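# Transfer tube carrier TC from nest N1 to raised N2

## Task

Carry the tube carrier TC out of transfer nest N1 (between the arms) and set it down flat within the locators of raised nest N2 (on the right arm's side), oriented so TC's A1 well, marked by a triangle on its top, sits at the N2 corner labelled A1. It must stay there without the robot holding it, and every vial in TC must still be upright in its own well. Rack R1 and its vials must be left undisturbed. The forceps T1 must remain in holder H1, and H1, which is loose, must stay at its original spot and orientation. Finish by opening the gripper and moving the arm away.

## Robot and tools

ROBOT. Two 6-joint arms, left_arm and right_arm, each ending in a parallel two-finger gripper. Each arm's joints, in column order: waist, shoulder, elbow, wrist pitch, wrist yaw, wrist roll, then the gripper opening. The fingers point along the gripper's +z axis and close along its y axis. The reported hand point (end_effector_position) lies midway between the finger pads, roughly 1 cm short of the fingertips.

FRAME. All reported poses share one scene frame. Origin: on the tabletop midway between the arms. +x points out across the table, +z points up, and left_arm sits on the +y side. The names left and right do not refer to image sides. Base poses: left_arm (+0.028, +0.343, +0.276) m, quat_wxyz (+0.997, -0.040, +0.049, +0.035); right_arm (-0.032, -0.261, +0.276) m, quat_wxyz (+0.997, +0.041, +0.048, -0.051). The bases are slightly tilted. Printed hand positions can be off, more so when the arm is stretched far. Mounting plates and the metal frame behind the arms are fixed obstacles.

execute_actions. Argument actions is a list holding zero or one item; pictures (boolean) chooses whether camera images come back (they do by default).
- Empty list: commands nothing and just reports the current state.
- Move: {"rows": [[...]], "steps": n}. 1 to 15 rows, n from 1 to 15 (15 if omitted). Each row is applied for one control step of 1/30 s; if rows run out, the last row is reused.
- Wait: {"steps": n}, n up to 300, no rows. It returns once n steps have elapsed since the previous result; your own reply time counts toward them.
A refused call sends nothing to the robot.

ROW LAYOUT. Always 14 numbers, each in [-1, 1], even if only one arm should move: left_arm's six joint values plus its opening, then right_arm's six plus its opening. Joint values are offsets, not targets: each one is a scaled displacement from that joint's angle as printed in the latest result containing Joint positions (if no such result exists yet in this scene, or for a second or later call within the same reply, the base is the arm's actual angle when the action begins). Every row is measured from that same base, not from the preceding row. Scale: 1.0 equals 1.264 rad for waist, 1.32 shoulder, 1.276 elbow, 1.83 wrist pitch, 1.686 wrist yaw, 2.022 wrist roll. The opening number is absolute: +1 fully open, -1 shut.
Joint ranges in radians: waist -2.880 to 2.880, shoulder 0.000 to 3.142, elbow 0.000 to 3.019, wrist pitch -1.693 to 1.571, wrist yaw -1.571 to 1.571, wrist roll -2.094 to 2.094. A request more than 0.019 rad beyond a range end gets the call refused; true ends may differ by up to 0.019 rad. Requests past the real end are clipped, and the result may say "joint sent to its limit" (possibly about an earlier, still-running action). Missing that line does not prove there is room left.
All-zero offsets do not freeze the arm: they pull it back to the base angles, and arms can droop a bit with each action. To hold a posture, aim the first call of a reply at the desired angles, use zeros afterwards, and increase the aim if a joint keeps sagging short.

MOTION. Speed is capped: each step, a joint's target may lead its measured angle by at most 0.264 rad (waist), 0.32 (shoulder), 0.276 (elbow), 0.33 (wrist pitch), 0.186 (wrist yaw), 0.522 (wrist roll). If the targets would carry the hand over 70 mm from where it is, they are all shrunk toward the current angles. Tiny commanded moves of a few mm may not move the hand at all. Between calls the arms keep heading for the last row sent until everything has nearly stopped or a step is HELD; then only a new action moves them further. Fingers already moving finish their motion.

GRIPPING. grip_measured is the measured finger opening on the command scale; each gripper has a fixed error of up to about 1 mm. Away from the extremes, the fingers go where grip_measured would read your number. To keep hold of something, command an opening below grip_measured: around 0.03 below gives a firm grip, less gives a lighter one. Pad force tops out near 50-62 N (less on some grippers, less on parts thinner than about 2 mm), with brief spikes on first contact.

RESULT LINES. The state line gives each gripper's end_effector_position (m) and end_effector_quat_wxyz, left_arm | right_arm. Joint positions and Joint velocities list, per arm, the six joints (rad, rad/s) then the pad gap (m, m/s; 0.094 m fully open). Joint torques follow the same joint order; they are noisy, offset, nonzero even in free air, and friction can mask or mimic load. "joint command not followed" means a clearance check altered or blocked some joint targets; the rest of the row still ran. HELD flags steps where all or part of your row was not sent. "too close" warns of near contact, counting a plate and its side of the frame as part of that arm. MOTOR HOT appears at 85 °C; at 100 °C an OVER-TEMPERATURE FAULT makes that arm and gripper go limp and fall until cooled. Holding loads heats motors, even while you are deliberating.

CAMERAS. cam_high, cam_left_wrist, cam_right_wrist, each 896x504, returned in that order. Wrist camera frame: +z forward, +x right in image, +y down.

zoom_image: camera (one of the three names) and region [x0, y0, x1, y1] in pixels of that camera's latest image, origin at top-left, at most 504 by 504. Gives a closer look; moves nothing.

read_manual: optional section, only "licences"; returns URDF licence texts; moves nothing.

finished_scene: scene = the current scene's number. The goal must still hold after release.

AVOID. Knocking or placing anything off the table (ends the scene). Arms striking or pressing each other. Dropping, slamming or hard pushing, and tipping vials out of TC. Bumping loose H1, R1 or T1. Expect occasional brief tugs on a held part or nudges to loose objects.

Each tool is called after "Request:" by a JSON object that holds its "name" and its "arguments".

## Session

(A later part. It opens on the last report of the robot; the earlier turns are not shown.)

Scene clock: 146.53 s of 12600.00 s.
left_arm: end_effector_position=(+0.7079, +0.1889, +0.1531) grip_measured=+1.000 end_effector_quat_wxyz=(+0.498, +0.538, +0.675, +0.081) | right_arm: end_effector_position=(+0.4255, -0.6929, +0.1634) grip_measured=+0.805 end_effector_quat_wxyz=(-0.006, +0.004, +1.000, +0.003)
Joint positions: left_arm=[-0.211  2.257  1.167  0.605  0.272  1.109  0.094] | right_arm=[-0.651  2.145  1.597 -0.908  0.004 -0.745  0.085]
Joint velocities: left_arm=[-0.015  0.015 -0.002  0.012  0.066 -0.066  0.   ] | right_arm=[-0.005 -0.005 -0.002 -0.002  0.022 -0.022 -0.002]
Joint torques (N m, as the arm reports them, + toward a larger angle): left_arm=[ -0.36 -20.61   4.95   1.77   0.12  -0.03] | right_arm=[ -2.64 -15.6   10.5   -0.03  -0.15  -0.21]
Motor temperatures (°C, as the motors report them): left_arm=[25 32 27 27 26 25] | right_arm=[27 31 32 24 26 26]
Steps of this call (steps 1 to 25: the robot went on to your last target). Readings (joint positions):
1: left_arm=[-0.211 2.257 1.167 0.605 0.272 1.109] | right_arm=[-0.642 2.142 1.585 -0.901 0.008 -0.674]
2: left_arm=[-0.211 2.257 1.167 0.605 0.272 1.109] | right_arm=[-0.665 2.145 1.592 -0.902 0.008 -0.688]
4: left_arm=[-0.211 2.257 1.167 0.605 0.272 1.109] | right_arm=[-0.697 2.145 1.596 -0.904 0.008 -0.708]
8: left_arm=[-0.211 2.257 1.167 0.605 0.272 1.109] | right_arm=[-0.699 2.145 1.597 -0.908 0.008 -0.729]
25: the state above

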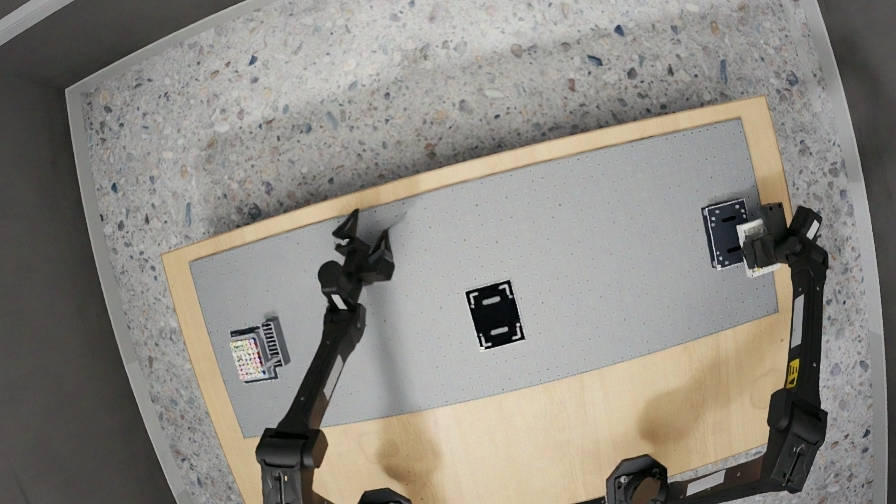

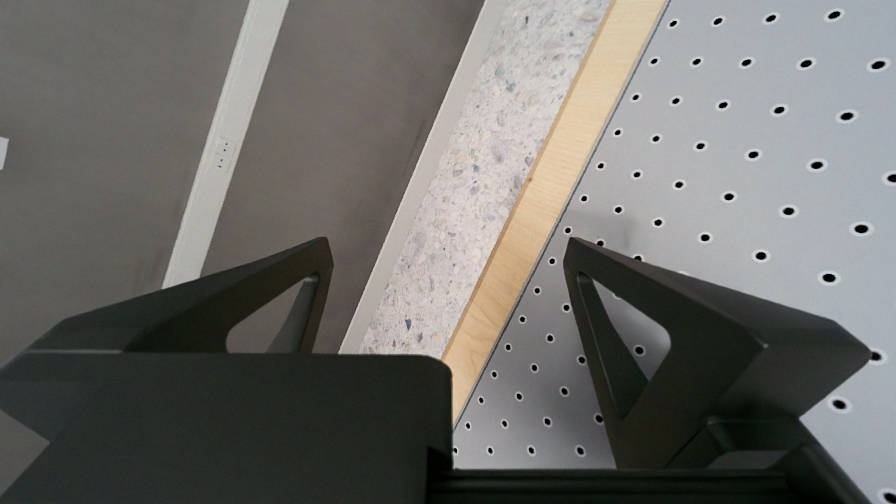

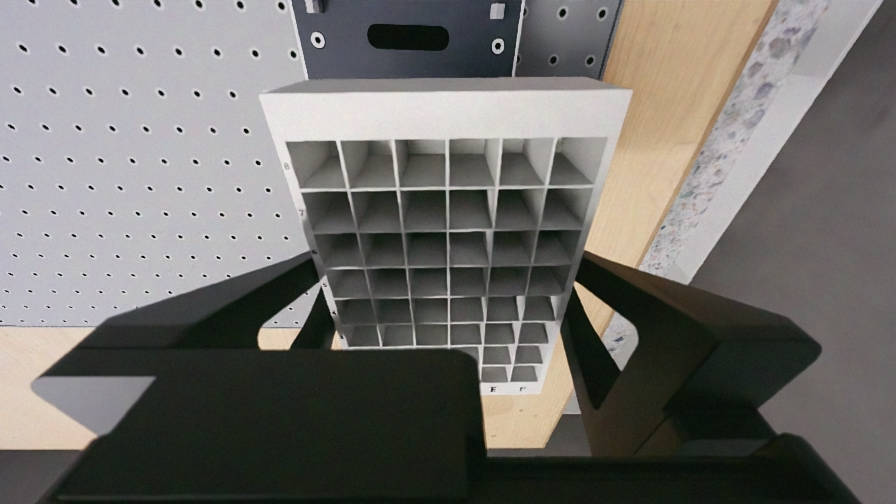

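Request:
{"name": "execute_actions", "arguments": {"actions": [{"rows":[[0,0,0,0,0,0,1,0.006,0.003,0.03,0.008,0.003,0.01,0.77],[0,0,0,0,0,0,1,0.01,0.008,0.032,0.011,0.003,0.014,0.77],[0,0,0,0,0,0,1,0.013,0.013,0.034,0.014,0.003,0.018,0.77],[0,0,0,0,0,0,1,0.017,0.019,0.036,0.017,0.003,0.022,0.77],[0,0,0,0,0,0,1,0.02,0.025,0.038,0.021,0.003,0.026,0.77],[0,0,0,0,0,0,1,0.024,0.031,0.04,0.024,0.003,0.03,0.77],[0,0,0,0,0,0,1,0.027,0.037,0.042,0.028,0.003,0.034,0.77],[0,0,0,0,0,0,1,0.031,0.043,0.044,0.031,0.003,0.038,0.77],[0,0,0,0,0,0,1,0.034,0.049,0.046,0.035,0.003,0.042,0.77],[0,0,0,0,0,0,1,0.038,0.055,0.048,0.038,0.003,0.046,0.77],[0,0,0,0,0,0,1,0.041,0.061,0.049,0.042,0.003,0.05,0.77],[0,0,0,0,0,0,1,0.044,0.067,0.05,0.045,0.003,0.053,0.77],[0,0,0,0,0,0,1,0.046,0.072,0.051,0.049,0.003,0.055,0.77],[0,0,0,0,0,0,1,0.048,0.077,0.052,0.052,0.003,0.057,0.77],[0,0,0,0,0,0,1,0.049,0.081,0.053,0.054,0.003,0.057,0.77]],"steps":15}], "pictures": false}}

Request:
{"name": "execute_actions", "arguments": {"actions": [{"steps":20}]}}

Scene clock: 169.10 s of 12600.00 s.
left_arm: end_effector_position=(+0.7079, +0.1889, +0.1531) grip_measured=+1.000 end_effector_quat_wxyz=(+0.498, +0.538, +0.675, +0.081) | right_arm: end_effector_position=(+0.4498, -0.6724, +0.1168) grip_measured=+0.805 end_effector_quat_wxyz=(-0.002, +0.019, +1.000, +0.002)
Joint positions: left_arm=[-0.211  2.257  1.167  0.605  0.272  1.109  0.094] | right_arm=[-0.602  2.232  1.614 -0.833  0.006 -0.667  0.085]
Joint velocities: left_arm=[-0.015 -0.015  0.002 -0.002  0.022  0.037  0.   ] | right_arm=[ 0.151  0.259 -0.012  0.149 -0.022  0.139  0.001]
Joint torques (N m, as the arm reports them, + toward a larger angle): left_arm=[ -0.43 -20.42   4.89   1.77   0.1   -0.03] | right_arm=[ -1.75 -16.57  10.65   0.93   0.08   0.13]
Motor temperatures (°C, as the motors report them): left_arm=[25 32 27 27 26 25] | right_arm=[27 33 35 24 26 26]
Steps of this call (steps 1 to 15: the robot went on to your last target; steps 16 to 90: nothing new was sent; then 19.07 s passed at rest; steps 91 to 105: all 15 steps of this action). Readings (joint positions):
91: left_arm=[-0.211 2.257 1.167 0.605 0.272 1.109] | right_arm=[-0.651 2.145 1.597 -0.908 0.005 -0.745]
92: left_arm=[-0.211 2.257 1.167 0.605 0.272 1.109] | right_arm=[-0.651 2.145 1.597 -0.907 0.005 -0.744]
94: left_arm=[-0.211 2.257 1.167 0.605 0.272 1.109] | right_arm=[-0.650 2.147 1.597 -0.901 0.006 -0.737]
98: left_arm=[-0.211 2.257 1.167 0.605 0.272 1.109] | right_arm=[-0.640 2.165 1.602 -0.878 0.006 -0.713]
105: the state above

Scene clock: 169.77 s of 12600.00 s.
left_arm: end_effector_position=(+0.7079, +0.1889, +0.1531) grip_measured=+1.000 end_effector_quat_wxyz=(+0.498, +0.538, +0.675, +0.081) | right_arm: end_effector_position=(+0.4520, -0.6623, +0.0996) grip_measured=+0.805 end_effector_quat_wxyz=(-0.009, +0.022, +1.000, +0.008)
Joint positions: left_arm=[-0.211  2.257  1.167  0.605  0.272  1.109  0.094] | right_arm=[-0.588  2.262  1.617 -0.823  0.007 -0.647  0.085]
Joint velocities: left_arm=[ 0.005 -0.005  0.007 -0.002 -0.007 -0.007  0.   ] | right_arm=[-0.005  0.005 -0.002 -0.002 -0.051  0.007 -0.001]
Joint torques (N m, as the arm reports them, + toward a larger angle): left_arm=[ -0.4  -20.41   5.03   1.75   0.12  -0.03] | right_arm=[ -2.27 -17.48  10.15   1.02   0.05   0.14]
Motor temperatures (°C, as the motors report them): left_arm=[25 32 27 27 26 25] | right_arm=[27 33 35 24 26 26]
Steps of this call (steps 1 to 20: the robot went on to your last target). Readings (joint positions):
1: left_arm=[-0.211 2.257 1.167 0.605 0.272 1.109] | right_arm=[-0.598 2.240 1.614 -0.829 0.006 -0.663]
2: left_arm=[-0.211 2.257 1.167 0.605 0.272 1.109] | right_arm=[-0.593 2.248 1.614 -0.827 0.006 -0.660]
4: left_arm=[-0.211 2.257 1.167 0.605 0.272 1.109] | right_arm=[-0.589 2.259 1.614 -0.826 0.006 -0.656]
8: left_arm=[-0.211 2.257 1.167 0.605 0.272 1.109] | right_arm=[-0.588 2.262 1.614 -0.825 0.007 -0.650]
20: the state above

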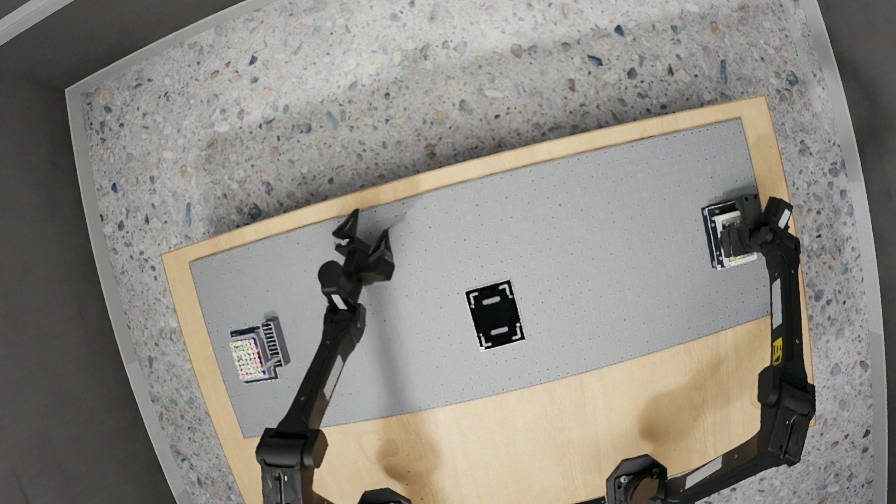

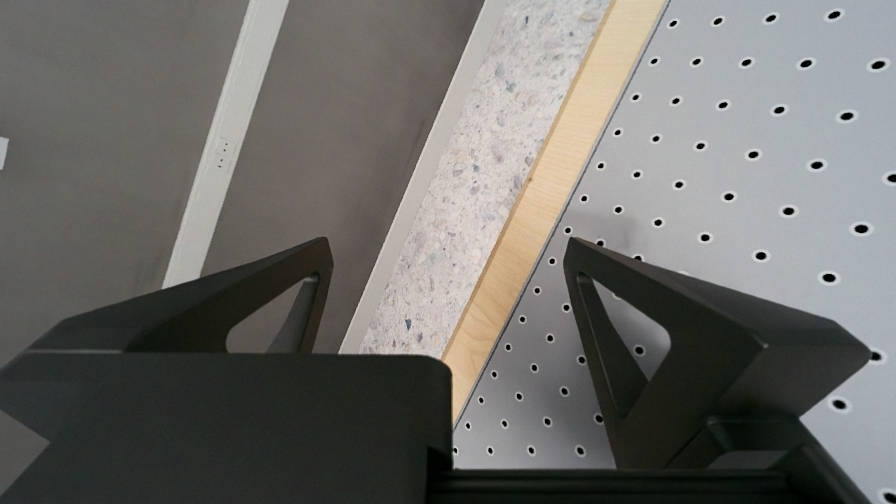

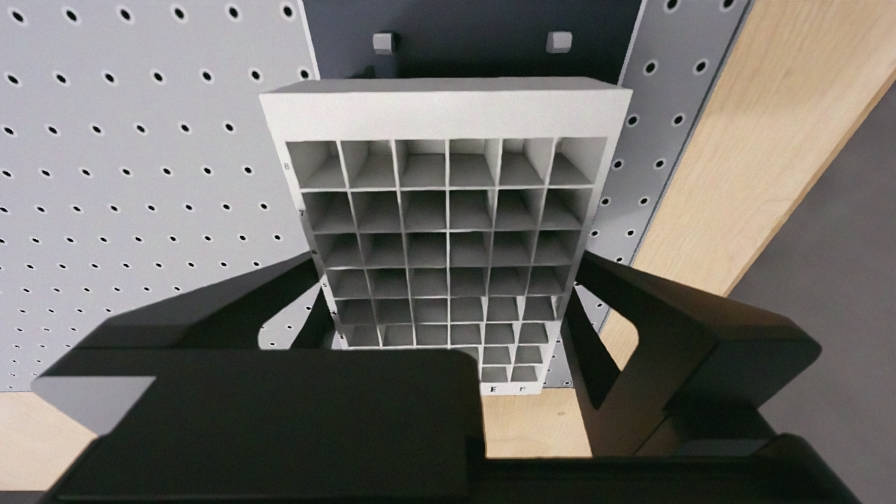

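Request:
{"name": "zoom_image", "arguments": {"camera": "cam_right_wrist", "region": [250, 0, 650, 120]}}

Region (250, 0, 650, 120) of cam_right_wrist's 896x504 image, scaled by 1.260, with more detail than that image has; it fills the top 151 rows of this view, and the rest is white.

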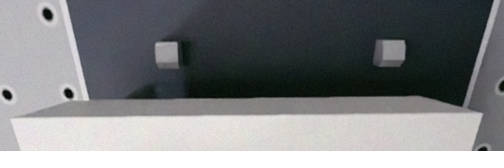

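Request:
{"name": "execute_actions", "arguments": {"actions": [{"rows":[[0,0,0,0,0,0,1,-0.004,-0.006,0.033,0.008,0,-0.006,0.77],[0,0,0,0,0,0,1,-0.006,-0.006,0.036,0.01,0,-0.008,0.77],[0,0,0,0,0,0,1,-0.008,-0.006,0.038,0.011,0,-0.009,0.77],[0,0,0,0,0,0,1,-0.01,-0.006,0.04,0.012,0,-0.01,0.77],[0,0,0,0,0,0,1,-0.012,-0.006,0.042,0.013,0,-0.011,0.77],[0,0,0,0,0,0,1,-0.014,-0.006,0.043,0.014,0,-0.012,0.77],[0,0,0,0,0,0,1,-0.015,-0.006,0.044,0.015,0,-0.013,0.77]],"steps":15}], "pictures": false}}

Request:
{"name": "execute_actions", "arguments": {"actions": [{"steps":12}]}}

Scene clock: 190.23 s of 12600.00 s.
left_arm: end_effector_position=(+0.7079, +0.1889, +0.1531) grip_measured=+1.000 end_effector_quat_wxyz=(+0.498, +0.538, +0.675, +0.081) | right_arm: end_effector_position=(+0.4536, -0.6730, +0.1020) grip_measured=+0.805 end_effector_quat_wxyz=(-0.000, +0.024, +1.000, +0.000)
Joint positions: left_arm=[-0.211  2.257  1.167  0.605  0.272  1.109  0.094] | right_arm=[-0.599  2.262  1.627 -0.809  0.007 -0.655  0.085]
Joint velocities: left_arm=[-0.005 -0.005  0.022  0.012 -0.037  0.007  0.   ] | right_arm=[-0.015  0.005  0.007 -0.007  0.051 -0.007 -0.001]
Joint torques (N m, as the arm reports them, + toward a larger angle): left_arm=[ -0.56 -21.01   5.08   1.78   0.09   0.  ] | right_arm=[ -2.69 -17.    10.26   1.16  -0.08  -0.23]
Motor temperatures (°C, as the motors report them): left_arm=[25 33 28 27 26 25] | right_arm=[27 34 36 24 26 26]
Steps of this call (steps 1 to 15: the robot went on to your last target; steps 16 to 90: nothing new was sent; then 16.97 s passed at rest; steps 91 to 105: all 15 steps of this action). Readings (joint positions):
91: left_arm=[-0.211 2.257 1.167 0.605 0.272 1.109] | right_arm=[-0.588 2.262 1.617 -0.823 0.007 -0.647]
92: left_arm=[-0.211 2.257 1.167 0.605 0.272 1.109] | right_arm=[-0.588 2.262 1.617 -0.822 0.007 -0.647]
94: left_arm=[-0.211 2.257 1.167 0.605 0.272 1.109] | right_arm=[-0.588 2.262 1.617 -0.819 0.007 -0.648]
98: left_arm=[-0.211 2.257 1.167 0.605 0.272 1.109] | right_arm=[-0.591 2.262 1.621 -0.813 0.007 -0.652]
105: the state above

Scene clock: 190.63 s of 12600.00 s.
left_arm: end_effector_position=(+0.7079, +0.1889, +0.1531) grip_measured=+1.000 end_effector_quat_wxyz=(+0.498, +0.538, +0.675, +0.081) | right_arm: end_effector_position=(+0.4534, -0.6732, +0.1020) grip_measured=+0.805 end_effector_quat_wxyz=(-0.000, +0.023, +1.000, +0.000)
Joint positions: left_arm=[-0.211  2.257  1.167  0.605  0.272  1.109  0.094] | right_arm=[-0.6    2.262  1.627 -0.809  0.007 -0.657  0.085]
Joint velocities: left_arm=[-0.015 -0.005 -0.007 -0.007  0.066 -0.051  0.   ] | right_arm=[ 0.015  0.005 -0.017  0.007 -0.037 -0.066  0.   ]
Joint torques (N m, as the arm reports them, + toward a larger angle): left_arm=[ -0.53 -20.21   4.92   1.76   0.14  -0.02] | right_arm=[ -2.49 -17.29  10.22   1.1   -0.07  -0.22]
Motor temperatures (°C, as the motors report them): left_arm=[25 33 28 27 26 25] | right_arm=[27 34 36 24 26 26]
Steps of this call (steps 1 to 12: the robot went on to your last target). Readings (joint positions):
1: left_arm=[-0.211 2.257 1.167 0.605 0.272 1.109] | right_arm=[-0.599 2.262 1.627 -0.809 0.007 -0.656]
2: left_arm=[-0.211 2.257 1.167 0.605 0.272 1.109] | right_arm=[-0.600 2.262 1.627 -0.809 0.007 -0.656]
4: left_arm=[-0.211 2.257 1.167 0.605 0.272 1.109] | right_arm=[-0.600 2.262 1.627 -0.809 0.007 -0.656]
8: left_arm=[-0.211 2.257 1.167 0.605 0.272 1.109] | right_arm=[-0.600 2.262 1.627 -0.809 0.007 -0.657]
12: the state above

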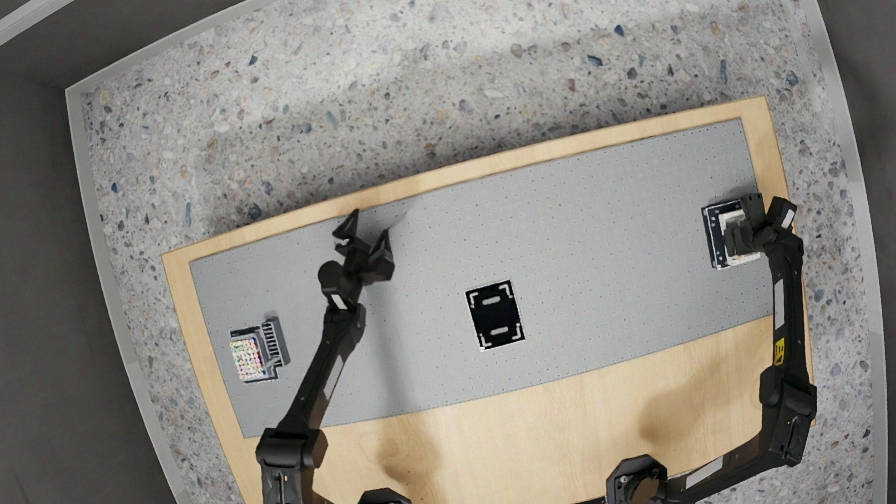

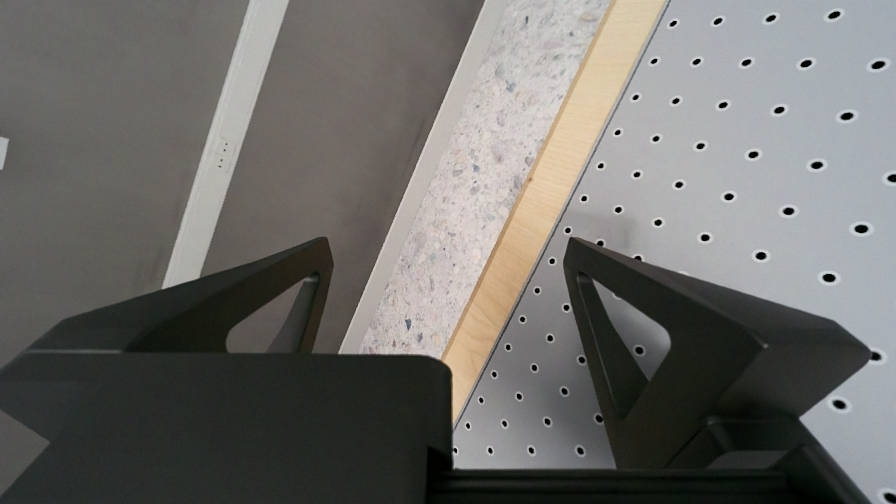

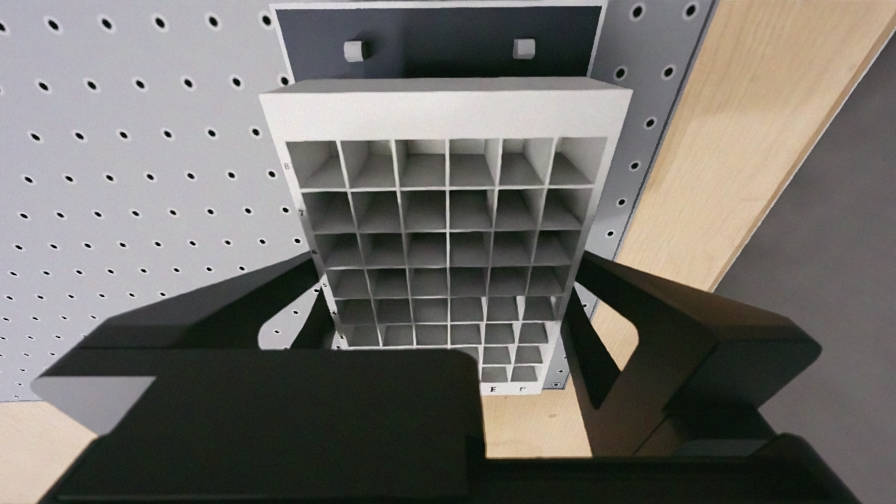

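Request:
{"name": "execute_actions", "arguments": {"actions": [{"rows":[[0,0,0,0,0,0,1,0.002,0.0,0.035,0.008,0,0.002,0.77],[0,0,0,0,0,0,1,0.003,0.002,0.035,0.009,0,0.002,0.77],[0,0,0,0,0,0,1,0.004,0.004,0.036,0.01,0,0.002,0.77],[0,0,0,0,0,0,1,0.005,0.006,0.036,0.011,0,0.002,0.77],[0,0,0,0,0,0,1,0.006,0.008,0.037,0.012,0,0.002,0.77],[0,0,0,0,0,0,1,0.007,0.01,0.037,0.014,0,0.002,0.77],[0,0,0,0,0,0,1,0.007,0.012,0.038,0.015,0,0.002,0.77],[0,0,0,0,0,0,1,0.007,0.014,0.038,0.016,0,0.002,0.77],[0,0,0,0,0,0,1,0.007,0.016,0.039,0.017,0,0.002,0.77],[0,0,0,0,0,0,1,0.007,0.018,0.039,0.019,0,0.002,0.77],[0,0,0,0,0,0,1,0.007,0.02,0.04,0.02,0,0.002,0.77],[0,0,0,0,0,0,1,0.007,0.022,0.04,0.0215,0,0.002,0.77]],"steps":15}], "pictures": false}}

Request:
{"name": "execute_actions", "arguments": {"actions": [{"steps":12}]}}

Scene clock: 200.83 s of 12600.00 s.
left_arm: end_effector_position=(+0.7079, +0.1889, +0.1531) grip_measured=+1.000 end_effector_quat_wxyz=(+0.498, +0.538, +0.675, +0.081) | right_arm: end_effector_position=(+0.4550, -0.6744, +0.0915) grip_measured=+0.805 end_effector_quat_wxyz=(+0.003, +0.023, +1.000, -0.002)
Joint positions: left_arm=[-0.211  2.257  1.167  0.605  0.272  1.109  0.094] | right_arm=[-0.6    2.281  1.63  -0.785  0.007 -0.657  0.085]
Joint velocities: left_arm=[-0.005  0.005  0.022 -0.002 -0.066 -0.022  0.   ] | right_arm=[-0.024  0.063 -0.002  0.012 -0.022  0.022  0.   ]
Joint torques (N m, as the arm reports them, + toward a larger angle): left_arm=[ -0.78 -20.67   5.     1.76   0.12   0.  ] | right_arm=[ -1.36 -16.68  10.31   1.09  -0.08   0.01]
Motor temperatures (°C, as the motors report them): left_arm=[25 33 28 27 26 25] | right_arm=[27 34 36 24 26 26]
Steps of this call (steps 1 to 15: the robot went on to your last target; steps 16 to 90: nothing new was sent; then 6.70 s passed at rest; steps 91 to 105: all 15 steps of this action). Readings (joint positions):
91: left_arm=[-0.211 2.257 1.167 0.605 0.272 1.109] | right_arm=[-0.600 2.262 1.627 -0.809 0.007 -0.657]
92: left_arm=[-0.211 2.257 1.167 0.605 0.272 1.109] | right_arm=[-0.600 2.262 1.627 -0.809 0.007 -0.657]
94: left_arm=[-0.211 2.257 1.167 0.605 0.272 1.109] | right_arm=[-0.600 2.262 1.627 -0.807 0.007 -0.657]
98: left_arm=[-0.211 2.257 1.167 0.605 0.272 1.109] | right_arm=[-0.600 2.264 1.627 -0.798 0.007 -0.657]
105: the state above

Scene clock: 201.23 s of 12600.00 s.
left_arm: end_effector_position=(+0.7079, +0.1889, +0.1531) grip_measured=+1.000 end_effector_quat_wxyz=(+0.498, +0.538, +0.675, +0.081) | right_arm: end_effector_position=(+0.4534, -0.6730, +0.0876) grip_measured=+0.805 end_effector_quat_wxyz=(+0.001, +0.023, +1.000, -0.000)
Joint positions: left_arm=[-0.211  2.257  1.167  0.605  0.272  1.109  0.094] | right_arm=[-0.6    2.288  1.63  -0.785  0.007 -0.657  0.085]
Joint velocities: left_arm=[-0.015 -0.015 -0.007  0.002 -0.022  0.022  0.   ] | right_arm=[ 0.005 -0.005 -0.012 -0.022 -0.037 -0.051 -0.001]
Joint torques (N m, as the arm reports them, + toward a larger angle): left_arm=[ -0.28 -20.31   5.05   1.78   0.13  -0.03] | right_arm=[ -1.48 -16.55  10.26   1.18  -0.07  -0.01]
Motor temperatures (°C, as the motors report them): left_arm=[25 33 28 27 26 25] | right_arm=[27 34 36 24 26 26]
Steps of this call (steps 1 to 12: the robot went on to your last target). Readings (joint positions):
1: left_arm=[-0.211 2.257 1.167 0.605 0.272 1.109] | right_arm=[-0.600 2.283 1.630 -0.785 0.007 -0.657]
2: left_arm=[-0.211 2.257 1.167 0.605 0.272 1.109] | right_arm=[-0.600 2.285 1.630 -0.785 0.007 -0.657]
4: left_arm=[-0.211 2.257 1.167 0.605 0.272 1.109] | right_arm=[-0.600 2.288 1.630 -0.785 0.007 -0.657]
8: left_arm=[-0.211 2.257 1.167 0.605 0.272 1.109] | right_arm=[-0.600 2.288 1.630 -0.785 0.007 -0.657]
12: the state above

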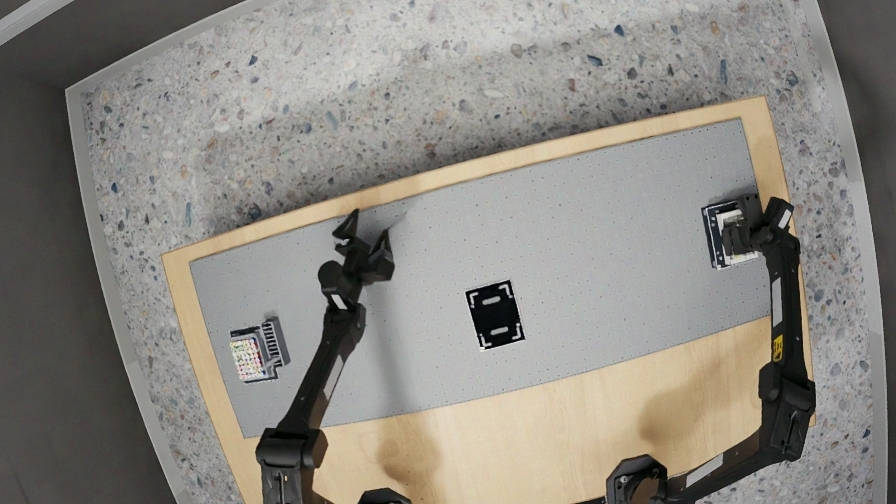

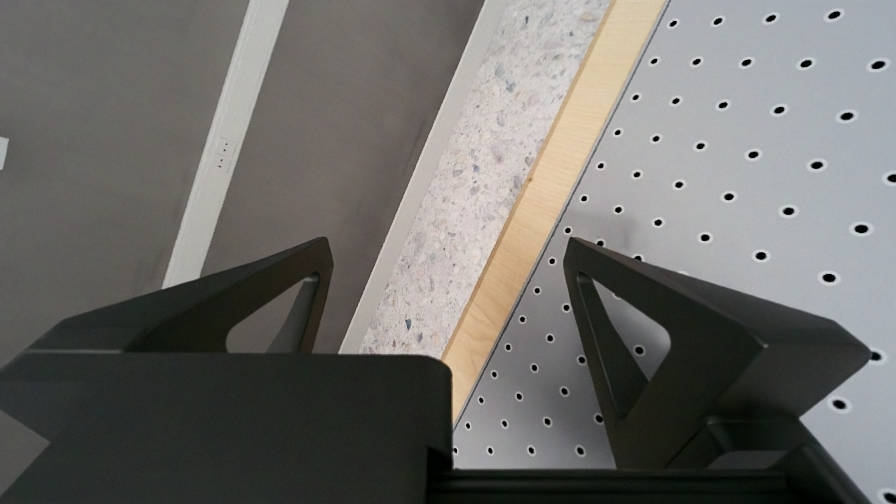

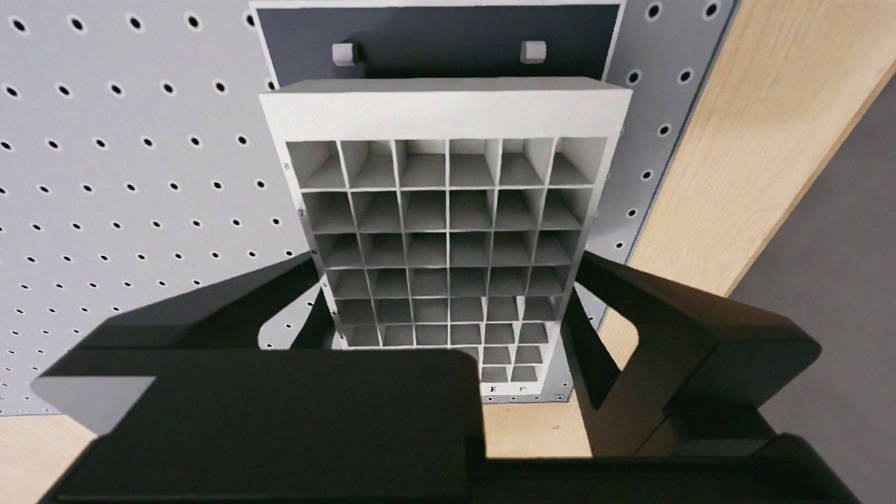

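Request:
{"name": "execute_actions", "arguments": {"actions": [{"rows":[[0,0,0,0,0,0,1,0.007,0,0.034,0.006,0,0.006,0.77],[0,0,0,0,0,0,1,0.008,0,0.034,0.006,0,0.007,0.77],[0,0,0,0,0,0,1,0.009,0,0.034,0.006,0,0.008,0.77],[0,0,0,0,0,0,1,0.01,0,0.034,0.006,0,0.009,0.77],[0,0,0,0,0,0,1,0.011,0,0.034,0.006,0,0.01,0.77],[0,0,0,0,0,0,1,0.012,0,0.034,0.006,0,0.01,0.77],[0,0,0,0,0,0,1,0.013,0,0.034,0.006,0,0.01,0.77]],"steps":15}], "pictures": false}}

Request:
{"name": "execute_actions", "arguments": {"actions": [{"steps":10}]}}

Scene clock: 207.10 s of 12600.00 s.
left_arm: end_effector_position=(+0.7079, +0.1889, +0.1531) grip_measured=+1.000 end_effector_quat_wxyz=(+0.498, +0.538, +0.675, +0.081) | right_arm: end_effector_position=(+0.4565, -0.6694, +0.0877) grip_measured=+0.805 end_effector_quat_wxyz=(+0.001, +0.021, +1.000, +0.000)
Joint positions: left_arm=[-0.211  2.257  1.167  0.605  0.272  1.109  0.094] | right_arm=[-0.592  2.288  1.63  -0.785  0.007 -0.654  0.085]
Joint velocities: left_arm=[-0.005  0.005  0.002 -0.017  0.051  0.037  0.   ] | right_arm=[ 0.015 -0.015 -0.022 -0.002 -0.007 -0.037 -0.001]
Joint torques (N m, as the arm reports them, + toward a larger angle): left_arm=[ -0.13 -20.96   4.92   1.73   0.09  -0.04] | right_arm=[ -1.82 -16.81   9.77   1.02  -0.06   0.14]
Motor temperatures (°C, as the motors report them): left_arm=[25 33 28 27 26 25] | right_arm=[27 34 37 24 26 26]
Steps of this call (steps 1 to 15: the robot went on to your last target; steps 16 to 90: nothing new was sent; then 2.37 s passed at rest; steps 91 to 105: all 15 steps of this action). Readings (joint positions):
91: left_arm=[-0.211 2.257 1.167 0.605 0.272 1.109] | right_arm=[-0.600 2.288 1.630 -0.785 0.007 -0.657]
92: left_arm=[-0.211 2.257 1.167 0.605 0.272 1.109] | right_arm=[-0.600 2.288 1.630 -0.785 0.007 -0.657]
94: left_arm=[-0.211 2.257 1.167 0.605 0.272 1.109] | right_arm=[-0.599 2.288 1.630 -0.785 0.007 -0.657]
98: left_arm=[-0.211 2.257 1.167 0.605 0.272 1.109] | right_arm=[-0.598 2.288 1.630 -0.785 0.007 -0.655]
105: the state above

Scene clock: 207.43 s of 12600.00 s.
left_arm: end_effector_position=(+0.7079, +0.1889, +0.1531) grip_measured=+1.000 end_effector_quat_wxyz=(+0.498, +0.538, +0.675, +0.081) | right_arm: end_effector_position=(+0.4567, -0.6692, +0.0877) grip_measured=+0.805 end_effector_quat_wxyz=(+0.001, +0.021, +1.000, +0.000)
Joint positions: left_arm=[-0.211  2.257  1.167  0.605  0.272  1.109  0.094] | right_arm=[-0.592  2.288  1.63  -0.785  0.007 -0.653  0.085]
Joint velocities: left_arm=[0.005 0.015 0.002 0.007 0.022 0.037 0.   ] | right_arm=[ 0.015 -0.015  0.002  0.012 -0.007 -0.007  0.   ]
Joint torques (N m, as the arm reports them, + toward a larger angle): left_arm=[ -0.24 -20.93   5.08   1.78   0.08   0.  ] | right_arm=[ -1.59 -16.96   9.88   0.97  -0.05   0.14]
Motor temperatures (°C, as the motors report them): left_arm=[25 33 28 27 26 25] | right_arm=[27 34 37 24 26 26]
Steps of this call (steps 1 to 10: the robot went on to your last target). Readings (joint positions):
1: left_arm=[-0.211 2.257 1.167 0.605 0.272 1.109] | right_arm=[-0.592 2.288 1.630 -0.785 0.007 -0.654]
2: left_arm=[-0.211 2.257 1.167 0.605 0.272 1.109] | right_arm=[-0.592 2.288 1.630 -0.785 0.007 -0.654]
4: left_arm=[-0.211 2.257 1.167 0.605 0.272 1.109] | right_arm=[-0.592 2.288 1.630 -0.785 0.007 -0.654]
8: left_arm=[-0.211 2.257 1.167 0.605 0.272 1.109] | right_arm=[-0.592 2.288 1.630 -0.785 0.007 -0.653]
10: the state above

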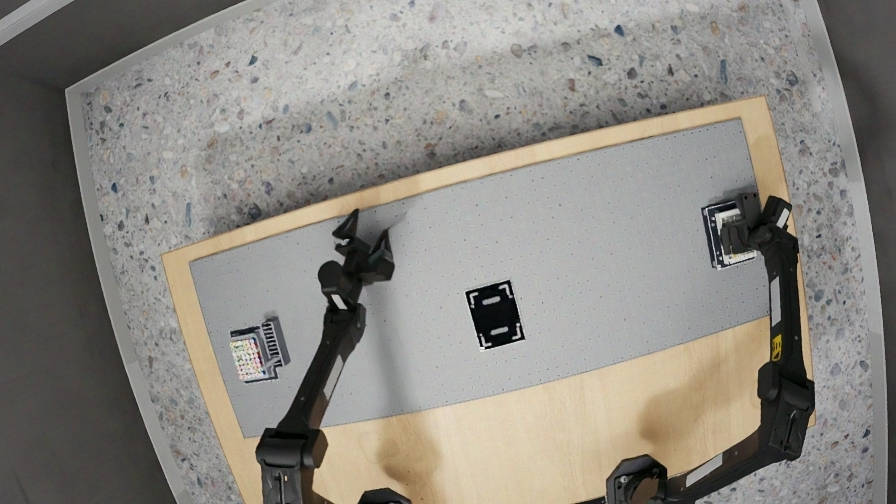

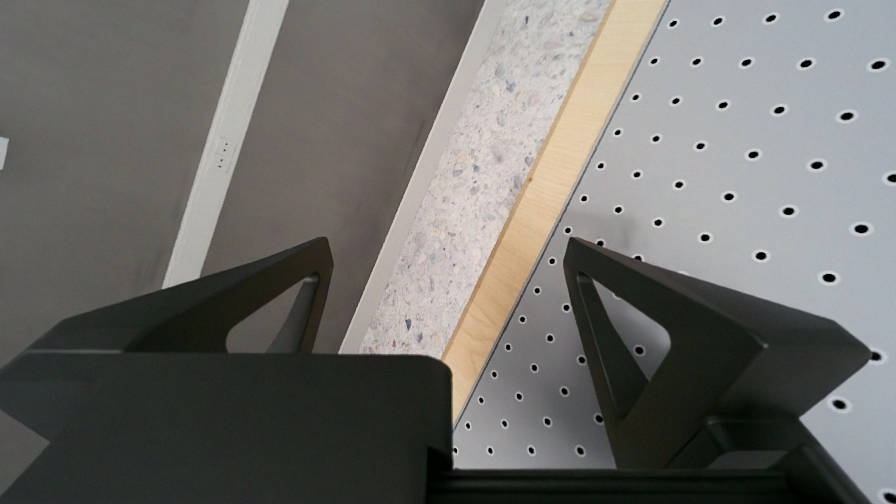

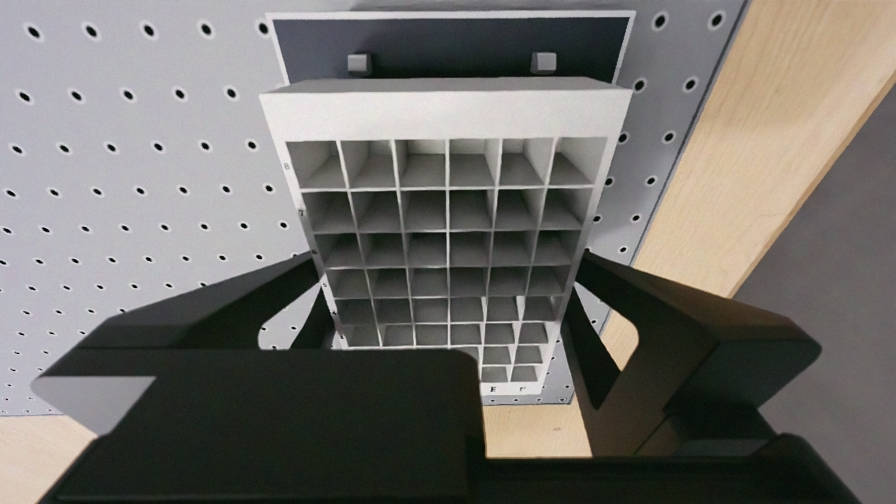

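Request:
{"name": "execute_actions", "arguments": {"actions": [{"rows":[[0,0,0,0,0,0,1,0,0,0.034,0.006,0,0.004,0.77],[0,0,0,0,0,0,1,-0.002,0,0.034,0.006,0,0.004,0.77],[0,0,0,0,0,0,1,-0.004,0,0.034,0.006,0,0.004,0.77],[0,0,0,0,0,0,1,-0.005,0,0.034,0.006,0,0.004,0.77],[0,0,0,0,0,0,1,-0.006,0,0.034,0.006,0,0.004,0.77],[0,0,0,0,0,0,1,-0.007,0,0.034,0.006,0,0.004,0.77],[0,0,0,0,0,0,1,-0.008,0,0.034,0.006,0,0.004,0.77],[0,0,0,0,0,0,1,-0.009,0,0.034,0.006,0,0.004,0.77]],"steps":15}], "pictures": false}}

Request:
{"name": "execute_actions", "arguments": {"actions": [{"steps":10}]}}

Scene clock: 211.93 s of 12600.00 s.
left_arm: end_effector_position=(+0.7079, +0.1889, +0.1531) grip_measured=+1.000 end_effector_quat_wxyz=(+0.498, +0.538, +0.675, +0.081) | right_arm: end_effector_position=(+0.4565, -0.6694, +0.0877) grip_measured=+0.805 end_effector_quat_wxyz=(+0.001, +0.021, +1.000, +0.000)
Joint positions: left_arm=[-0.211  2.257  1.167  0.605  0.272  1.109  0.094] | right_arm=[-0.592  2.288  1.63  -0.785  0.007 -0.653  0.085]
Joint velocities: left_arm=[-0.015 -0.005 -0.002 -0.002  0.051 -0.095  0.   ] | right_arm=[-0.005 -0.015 -0.002 -0.007  0.037 -0.066 -0.001]
Joint torques (N m, as the arm reports them, + toward a larger angle): left_arm=[ -0.34 -20.41   4.89   1.92   0.12  -0.01] | right_arm=[ -3.22 -16.9    9.81   0.88  -0.04   0.05]
Motor temperatures (°C, as the motors report them): left_arm=[25 33 28 27 26 25] | right_arm=[27 34 37 24 26 26]
Steps of this call (steps 1 to 15: the robot went on to your last target; steps 16 to 90: nothing new was sent; then 1.00 s passed at rest; steps 91 to 105: all 15 steps of this action). Readings (joint positions):
91: left_arm=[-0.211 2.257 1.167 0.605 0.272 1.109] | right_arm=[-0.592 2.288 1.630 -0.785 0.007 -0.653]
92: left_arm=[-0.211 2.257 1.167 0.605 0.272 1.109] | right_arm=[-0.592 2.288 1.630 -0.785 0.007 -0.653]
94: left_arm=[-0.211 2.257 1.167 0.605 0.272 1.109] | right_arm=[-0.592 2.288 1.630 -0.785 0.007 -0.653]
98: left_arm=[-0.211 2.257 1.167 0.605 0.272 1.109] | right_arm=[-0.592 2.288 1.630 -0.785 0.007 -0.653]
105: the state above

Scene clock: 212.27 s of 12600.00 s.
left_arm: end_effector_position=(+0.7079, +0.1889, +0.1531) grip_measured=+1.000 end_effector_quat_wxyz=(+0.498, +0.538, +0.675, +0.081) | right_arm: end_effector_position=(+0.4563, -0.6696, +0.0877) grip_measured=+0.805 end_effector_quat_wxyz=(+0.001, +0.021, +1.000, +0.000)
Joint positions: left_arm=[-0.211  2.257  1.167  0.605  0.272  1.109  0.094] | right_arm=[-0.593  2.288  1.63  -0.785  0.007 -0.653  0.085]
Joint velocities: left_arm=[-0.005 -0.005  0.002  0.002  0.037 -0.066  0.   ] | right_arm=[ 0.005 -0.015  0.002 -0.002 -0.095 -0.022  0.001]
Joint torques (N m, as the arm reports them, + toward a larger angle): left_arm=[ -0.57 -20.41   4.84   1.73   0.12  -0.03] | right_arm=[ -2.85 -16.82   9.76   0.95  -0.05   0.06]
Motor temperatures (°C, as the motors report them): left_arm=[25 33 28 27 26 25] | right_arm=[27 34 37 24 26 26]
Steps of this call (steps 1 to 10: the robot went on to your last target). Readings (joint positions):
1: left_arm=[-0.211 2.257 1.167 0.605 0.272 1.109] | right_arm=[-0.593 2.288 1.630 -0.785 0.007 -0.653]
2: left_arm=[-0.211 2.257 1.167 0.605 0.272 1.109] | right_arm=[-0.593 2.288 1.630 -0.785 0.007 -0.653]
4: left_arm=[-0.211 2.257 1.167 0.605 0.272 1.109] | right_arm=[-0.593 2.288 1.630 -0.785 0.007 -0.653]
8: left_arm=[-0.211 2.257 1.167 0.605 0.272 1.109] | right_arm=[-0.593 2.288 1.630 -0.785 0.007 -0.653]
10: the state above

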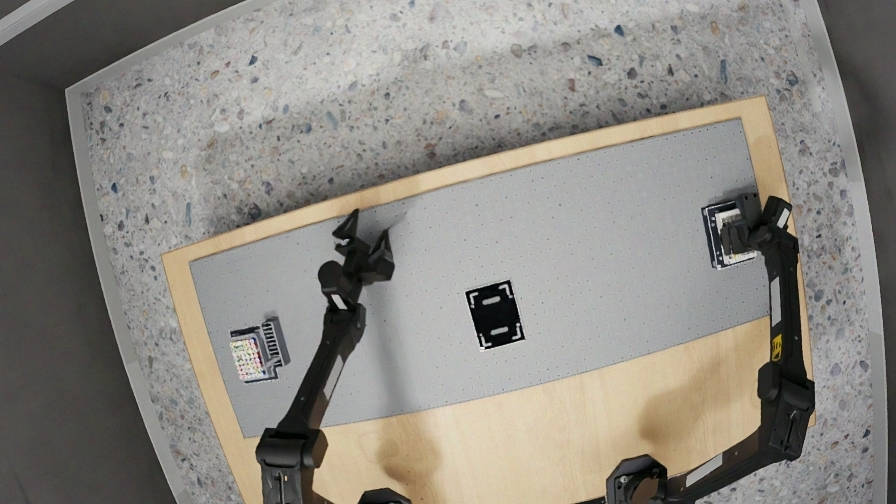

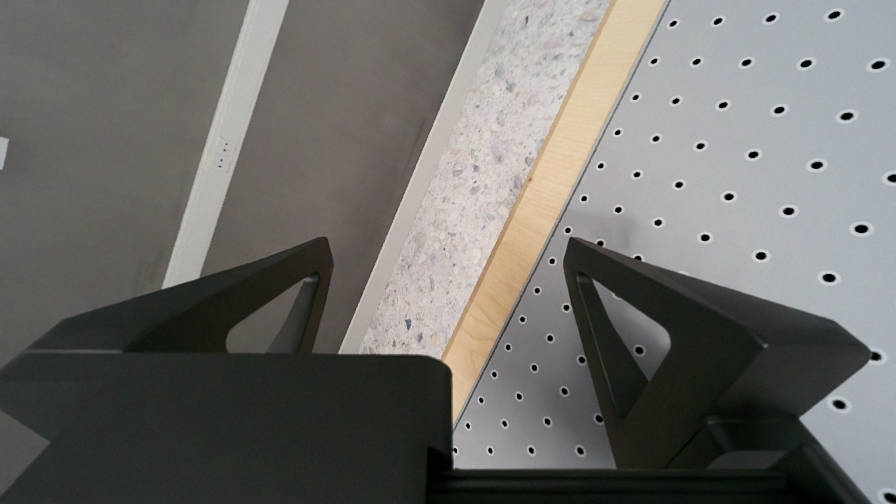

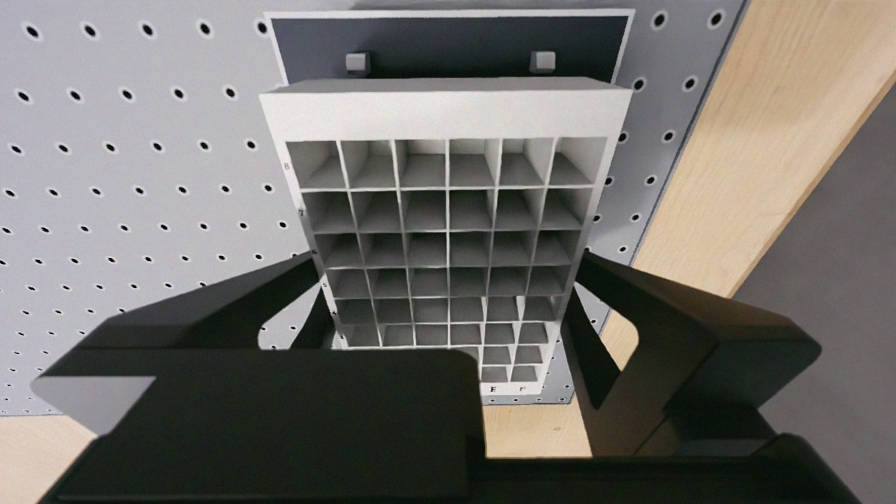

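Request:
{"name": "execute_actions", "arguments": {"actions": [{"rows":[[0,0,0,0,0,0,1,-0.013,0,0.034,0.006,0,0.004,0.77],[0,0,0,0,0,0,1,-0.013,0,0.034,0.006,0,0.004,0.77],[0,0,0,0,0,0,1,-0.013,0,0.034,0.006,0,0.004,0.77],[0,0,0,0,0,0,1,-0.013,0,0.034,0.006,0,0.004,0.77],[0,0,0,0,0,0,1,-0.008,0,0.034,0.006,0,0.004,0.77]],"steps":15}]}}

Scene clock: 215.93 s of 12600.00 s.
left_arm: end_effector_position=(+0.7079, +0.1889, +0.1531) grip_measured=+1.000 end_effector_quat_wxyz=(+0.498, +0.538, +0.675, +0.081) | right_arm: end_effector_position=(+0.4547, -0.6715, +0.0877) grip_measured=+0.805 end_effector_quat_wxyz=(+0.001, +0.023, +1.000, -0.000)
Joint positions: left_arm=[-0.211  2.257  1.167  0.605  0.272  1.109  0.094] | right_arm=[-0.596  2.288  1.63  -0.785  0.007 -0.653  0.085]
Joint velocities: left_arm=[-0.015 -0.005  0.022 -0.017  0.022 -0.022  0.   ] | right_arm=[-0.005 -0.005  0.007  0.002 -0.022 -0.081  0.001]
Joint torques (N m, as the arm reports them, + toward a larger angle): left_arm=[ -0.67 -20.62   5.     1.75   0.09  -0.01] | right_arm=[ -2.37 -16.7    9.84   1.02  -0.07   0.02]
Motor temperatures (°C, as the motors report them): left_arm=[25 33 28 27 26 25] | right_arm=[27 34 37 24 26 26]
Steps of this call (steps 1 to 15: the robot went on to your last target; steps 16 to 90: nothing new was sent; then 0.17 s passed at rest; steps 91 to 105: all 15 steps of this action). Readings (joint positions):
91: left_arm=[-0.211 2.257 1.167 0.605 0.272 1.109] | right_arm=[-0.593 2.288 1.630 -0.785 0.007 -0.653]
92: left_arm=[-0.211 2.257 1.167 0.605 0.272 1.109] | right_arm=[-0.593 2.288 1.630 -0.785 0.007 -0.653]
94: left_arm=[-0.211 2.257 1.167 0.605 0.272 1.109] | right_arm=[-0.595 2.288 1.630 -0.785 0.007 -0.653]
98: left_arm=[-0.211 2.257 1.167 0.605 0.272 1.109] | right_arm=[-0.596 2.288 1.630 -0.785 0.007 -0.653]
105: the state above

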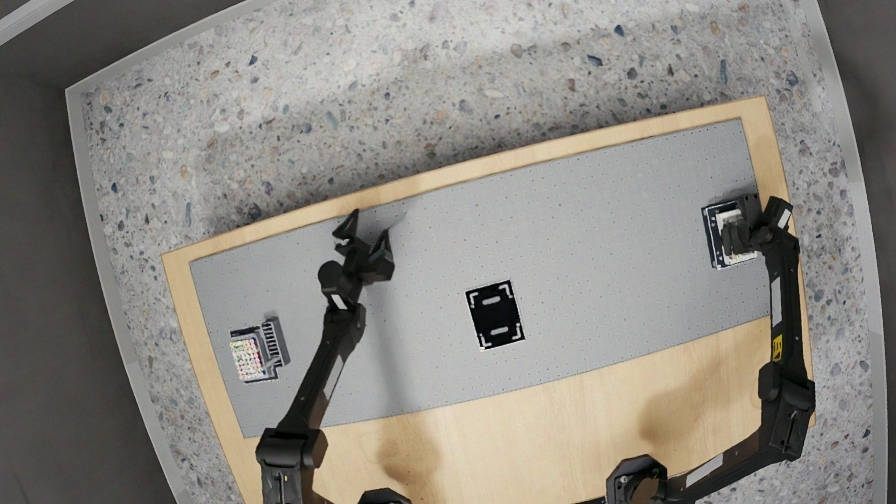

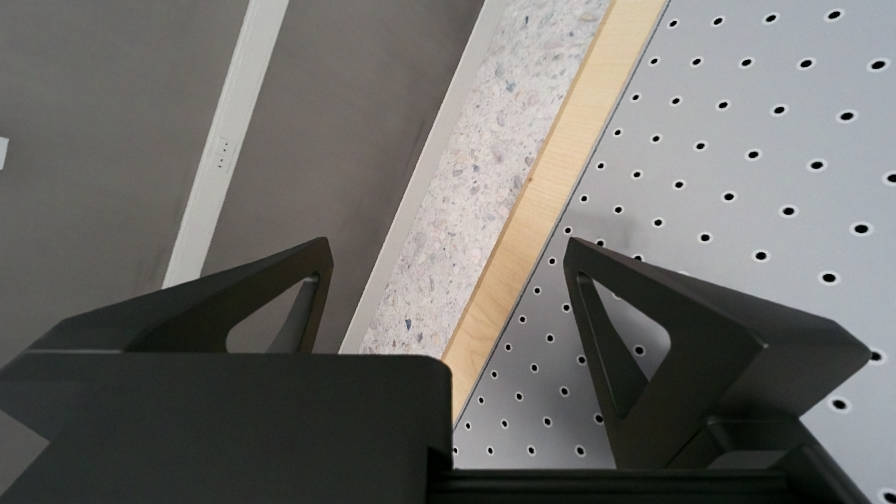

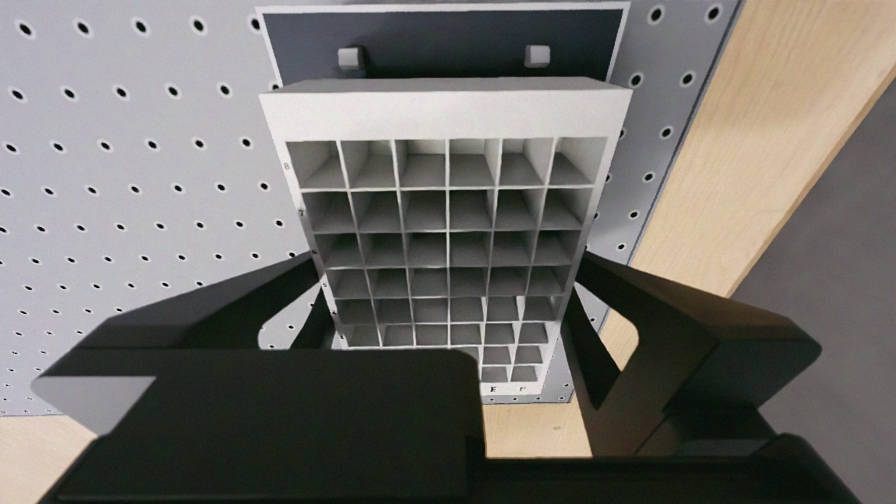

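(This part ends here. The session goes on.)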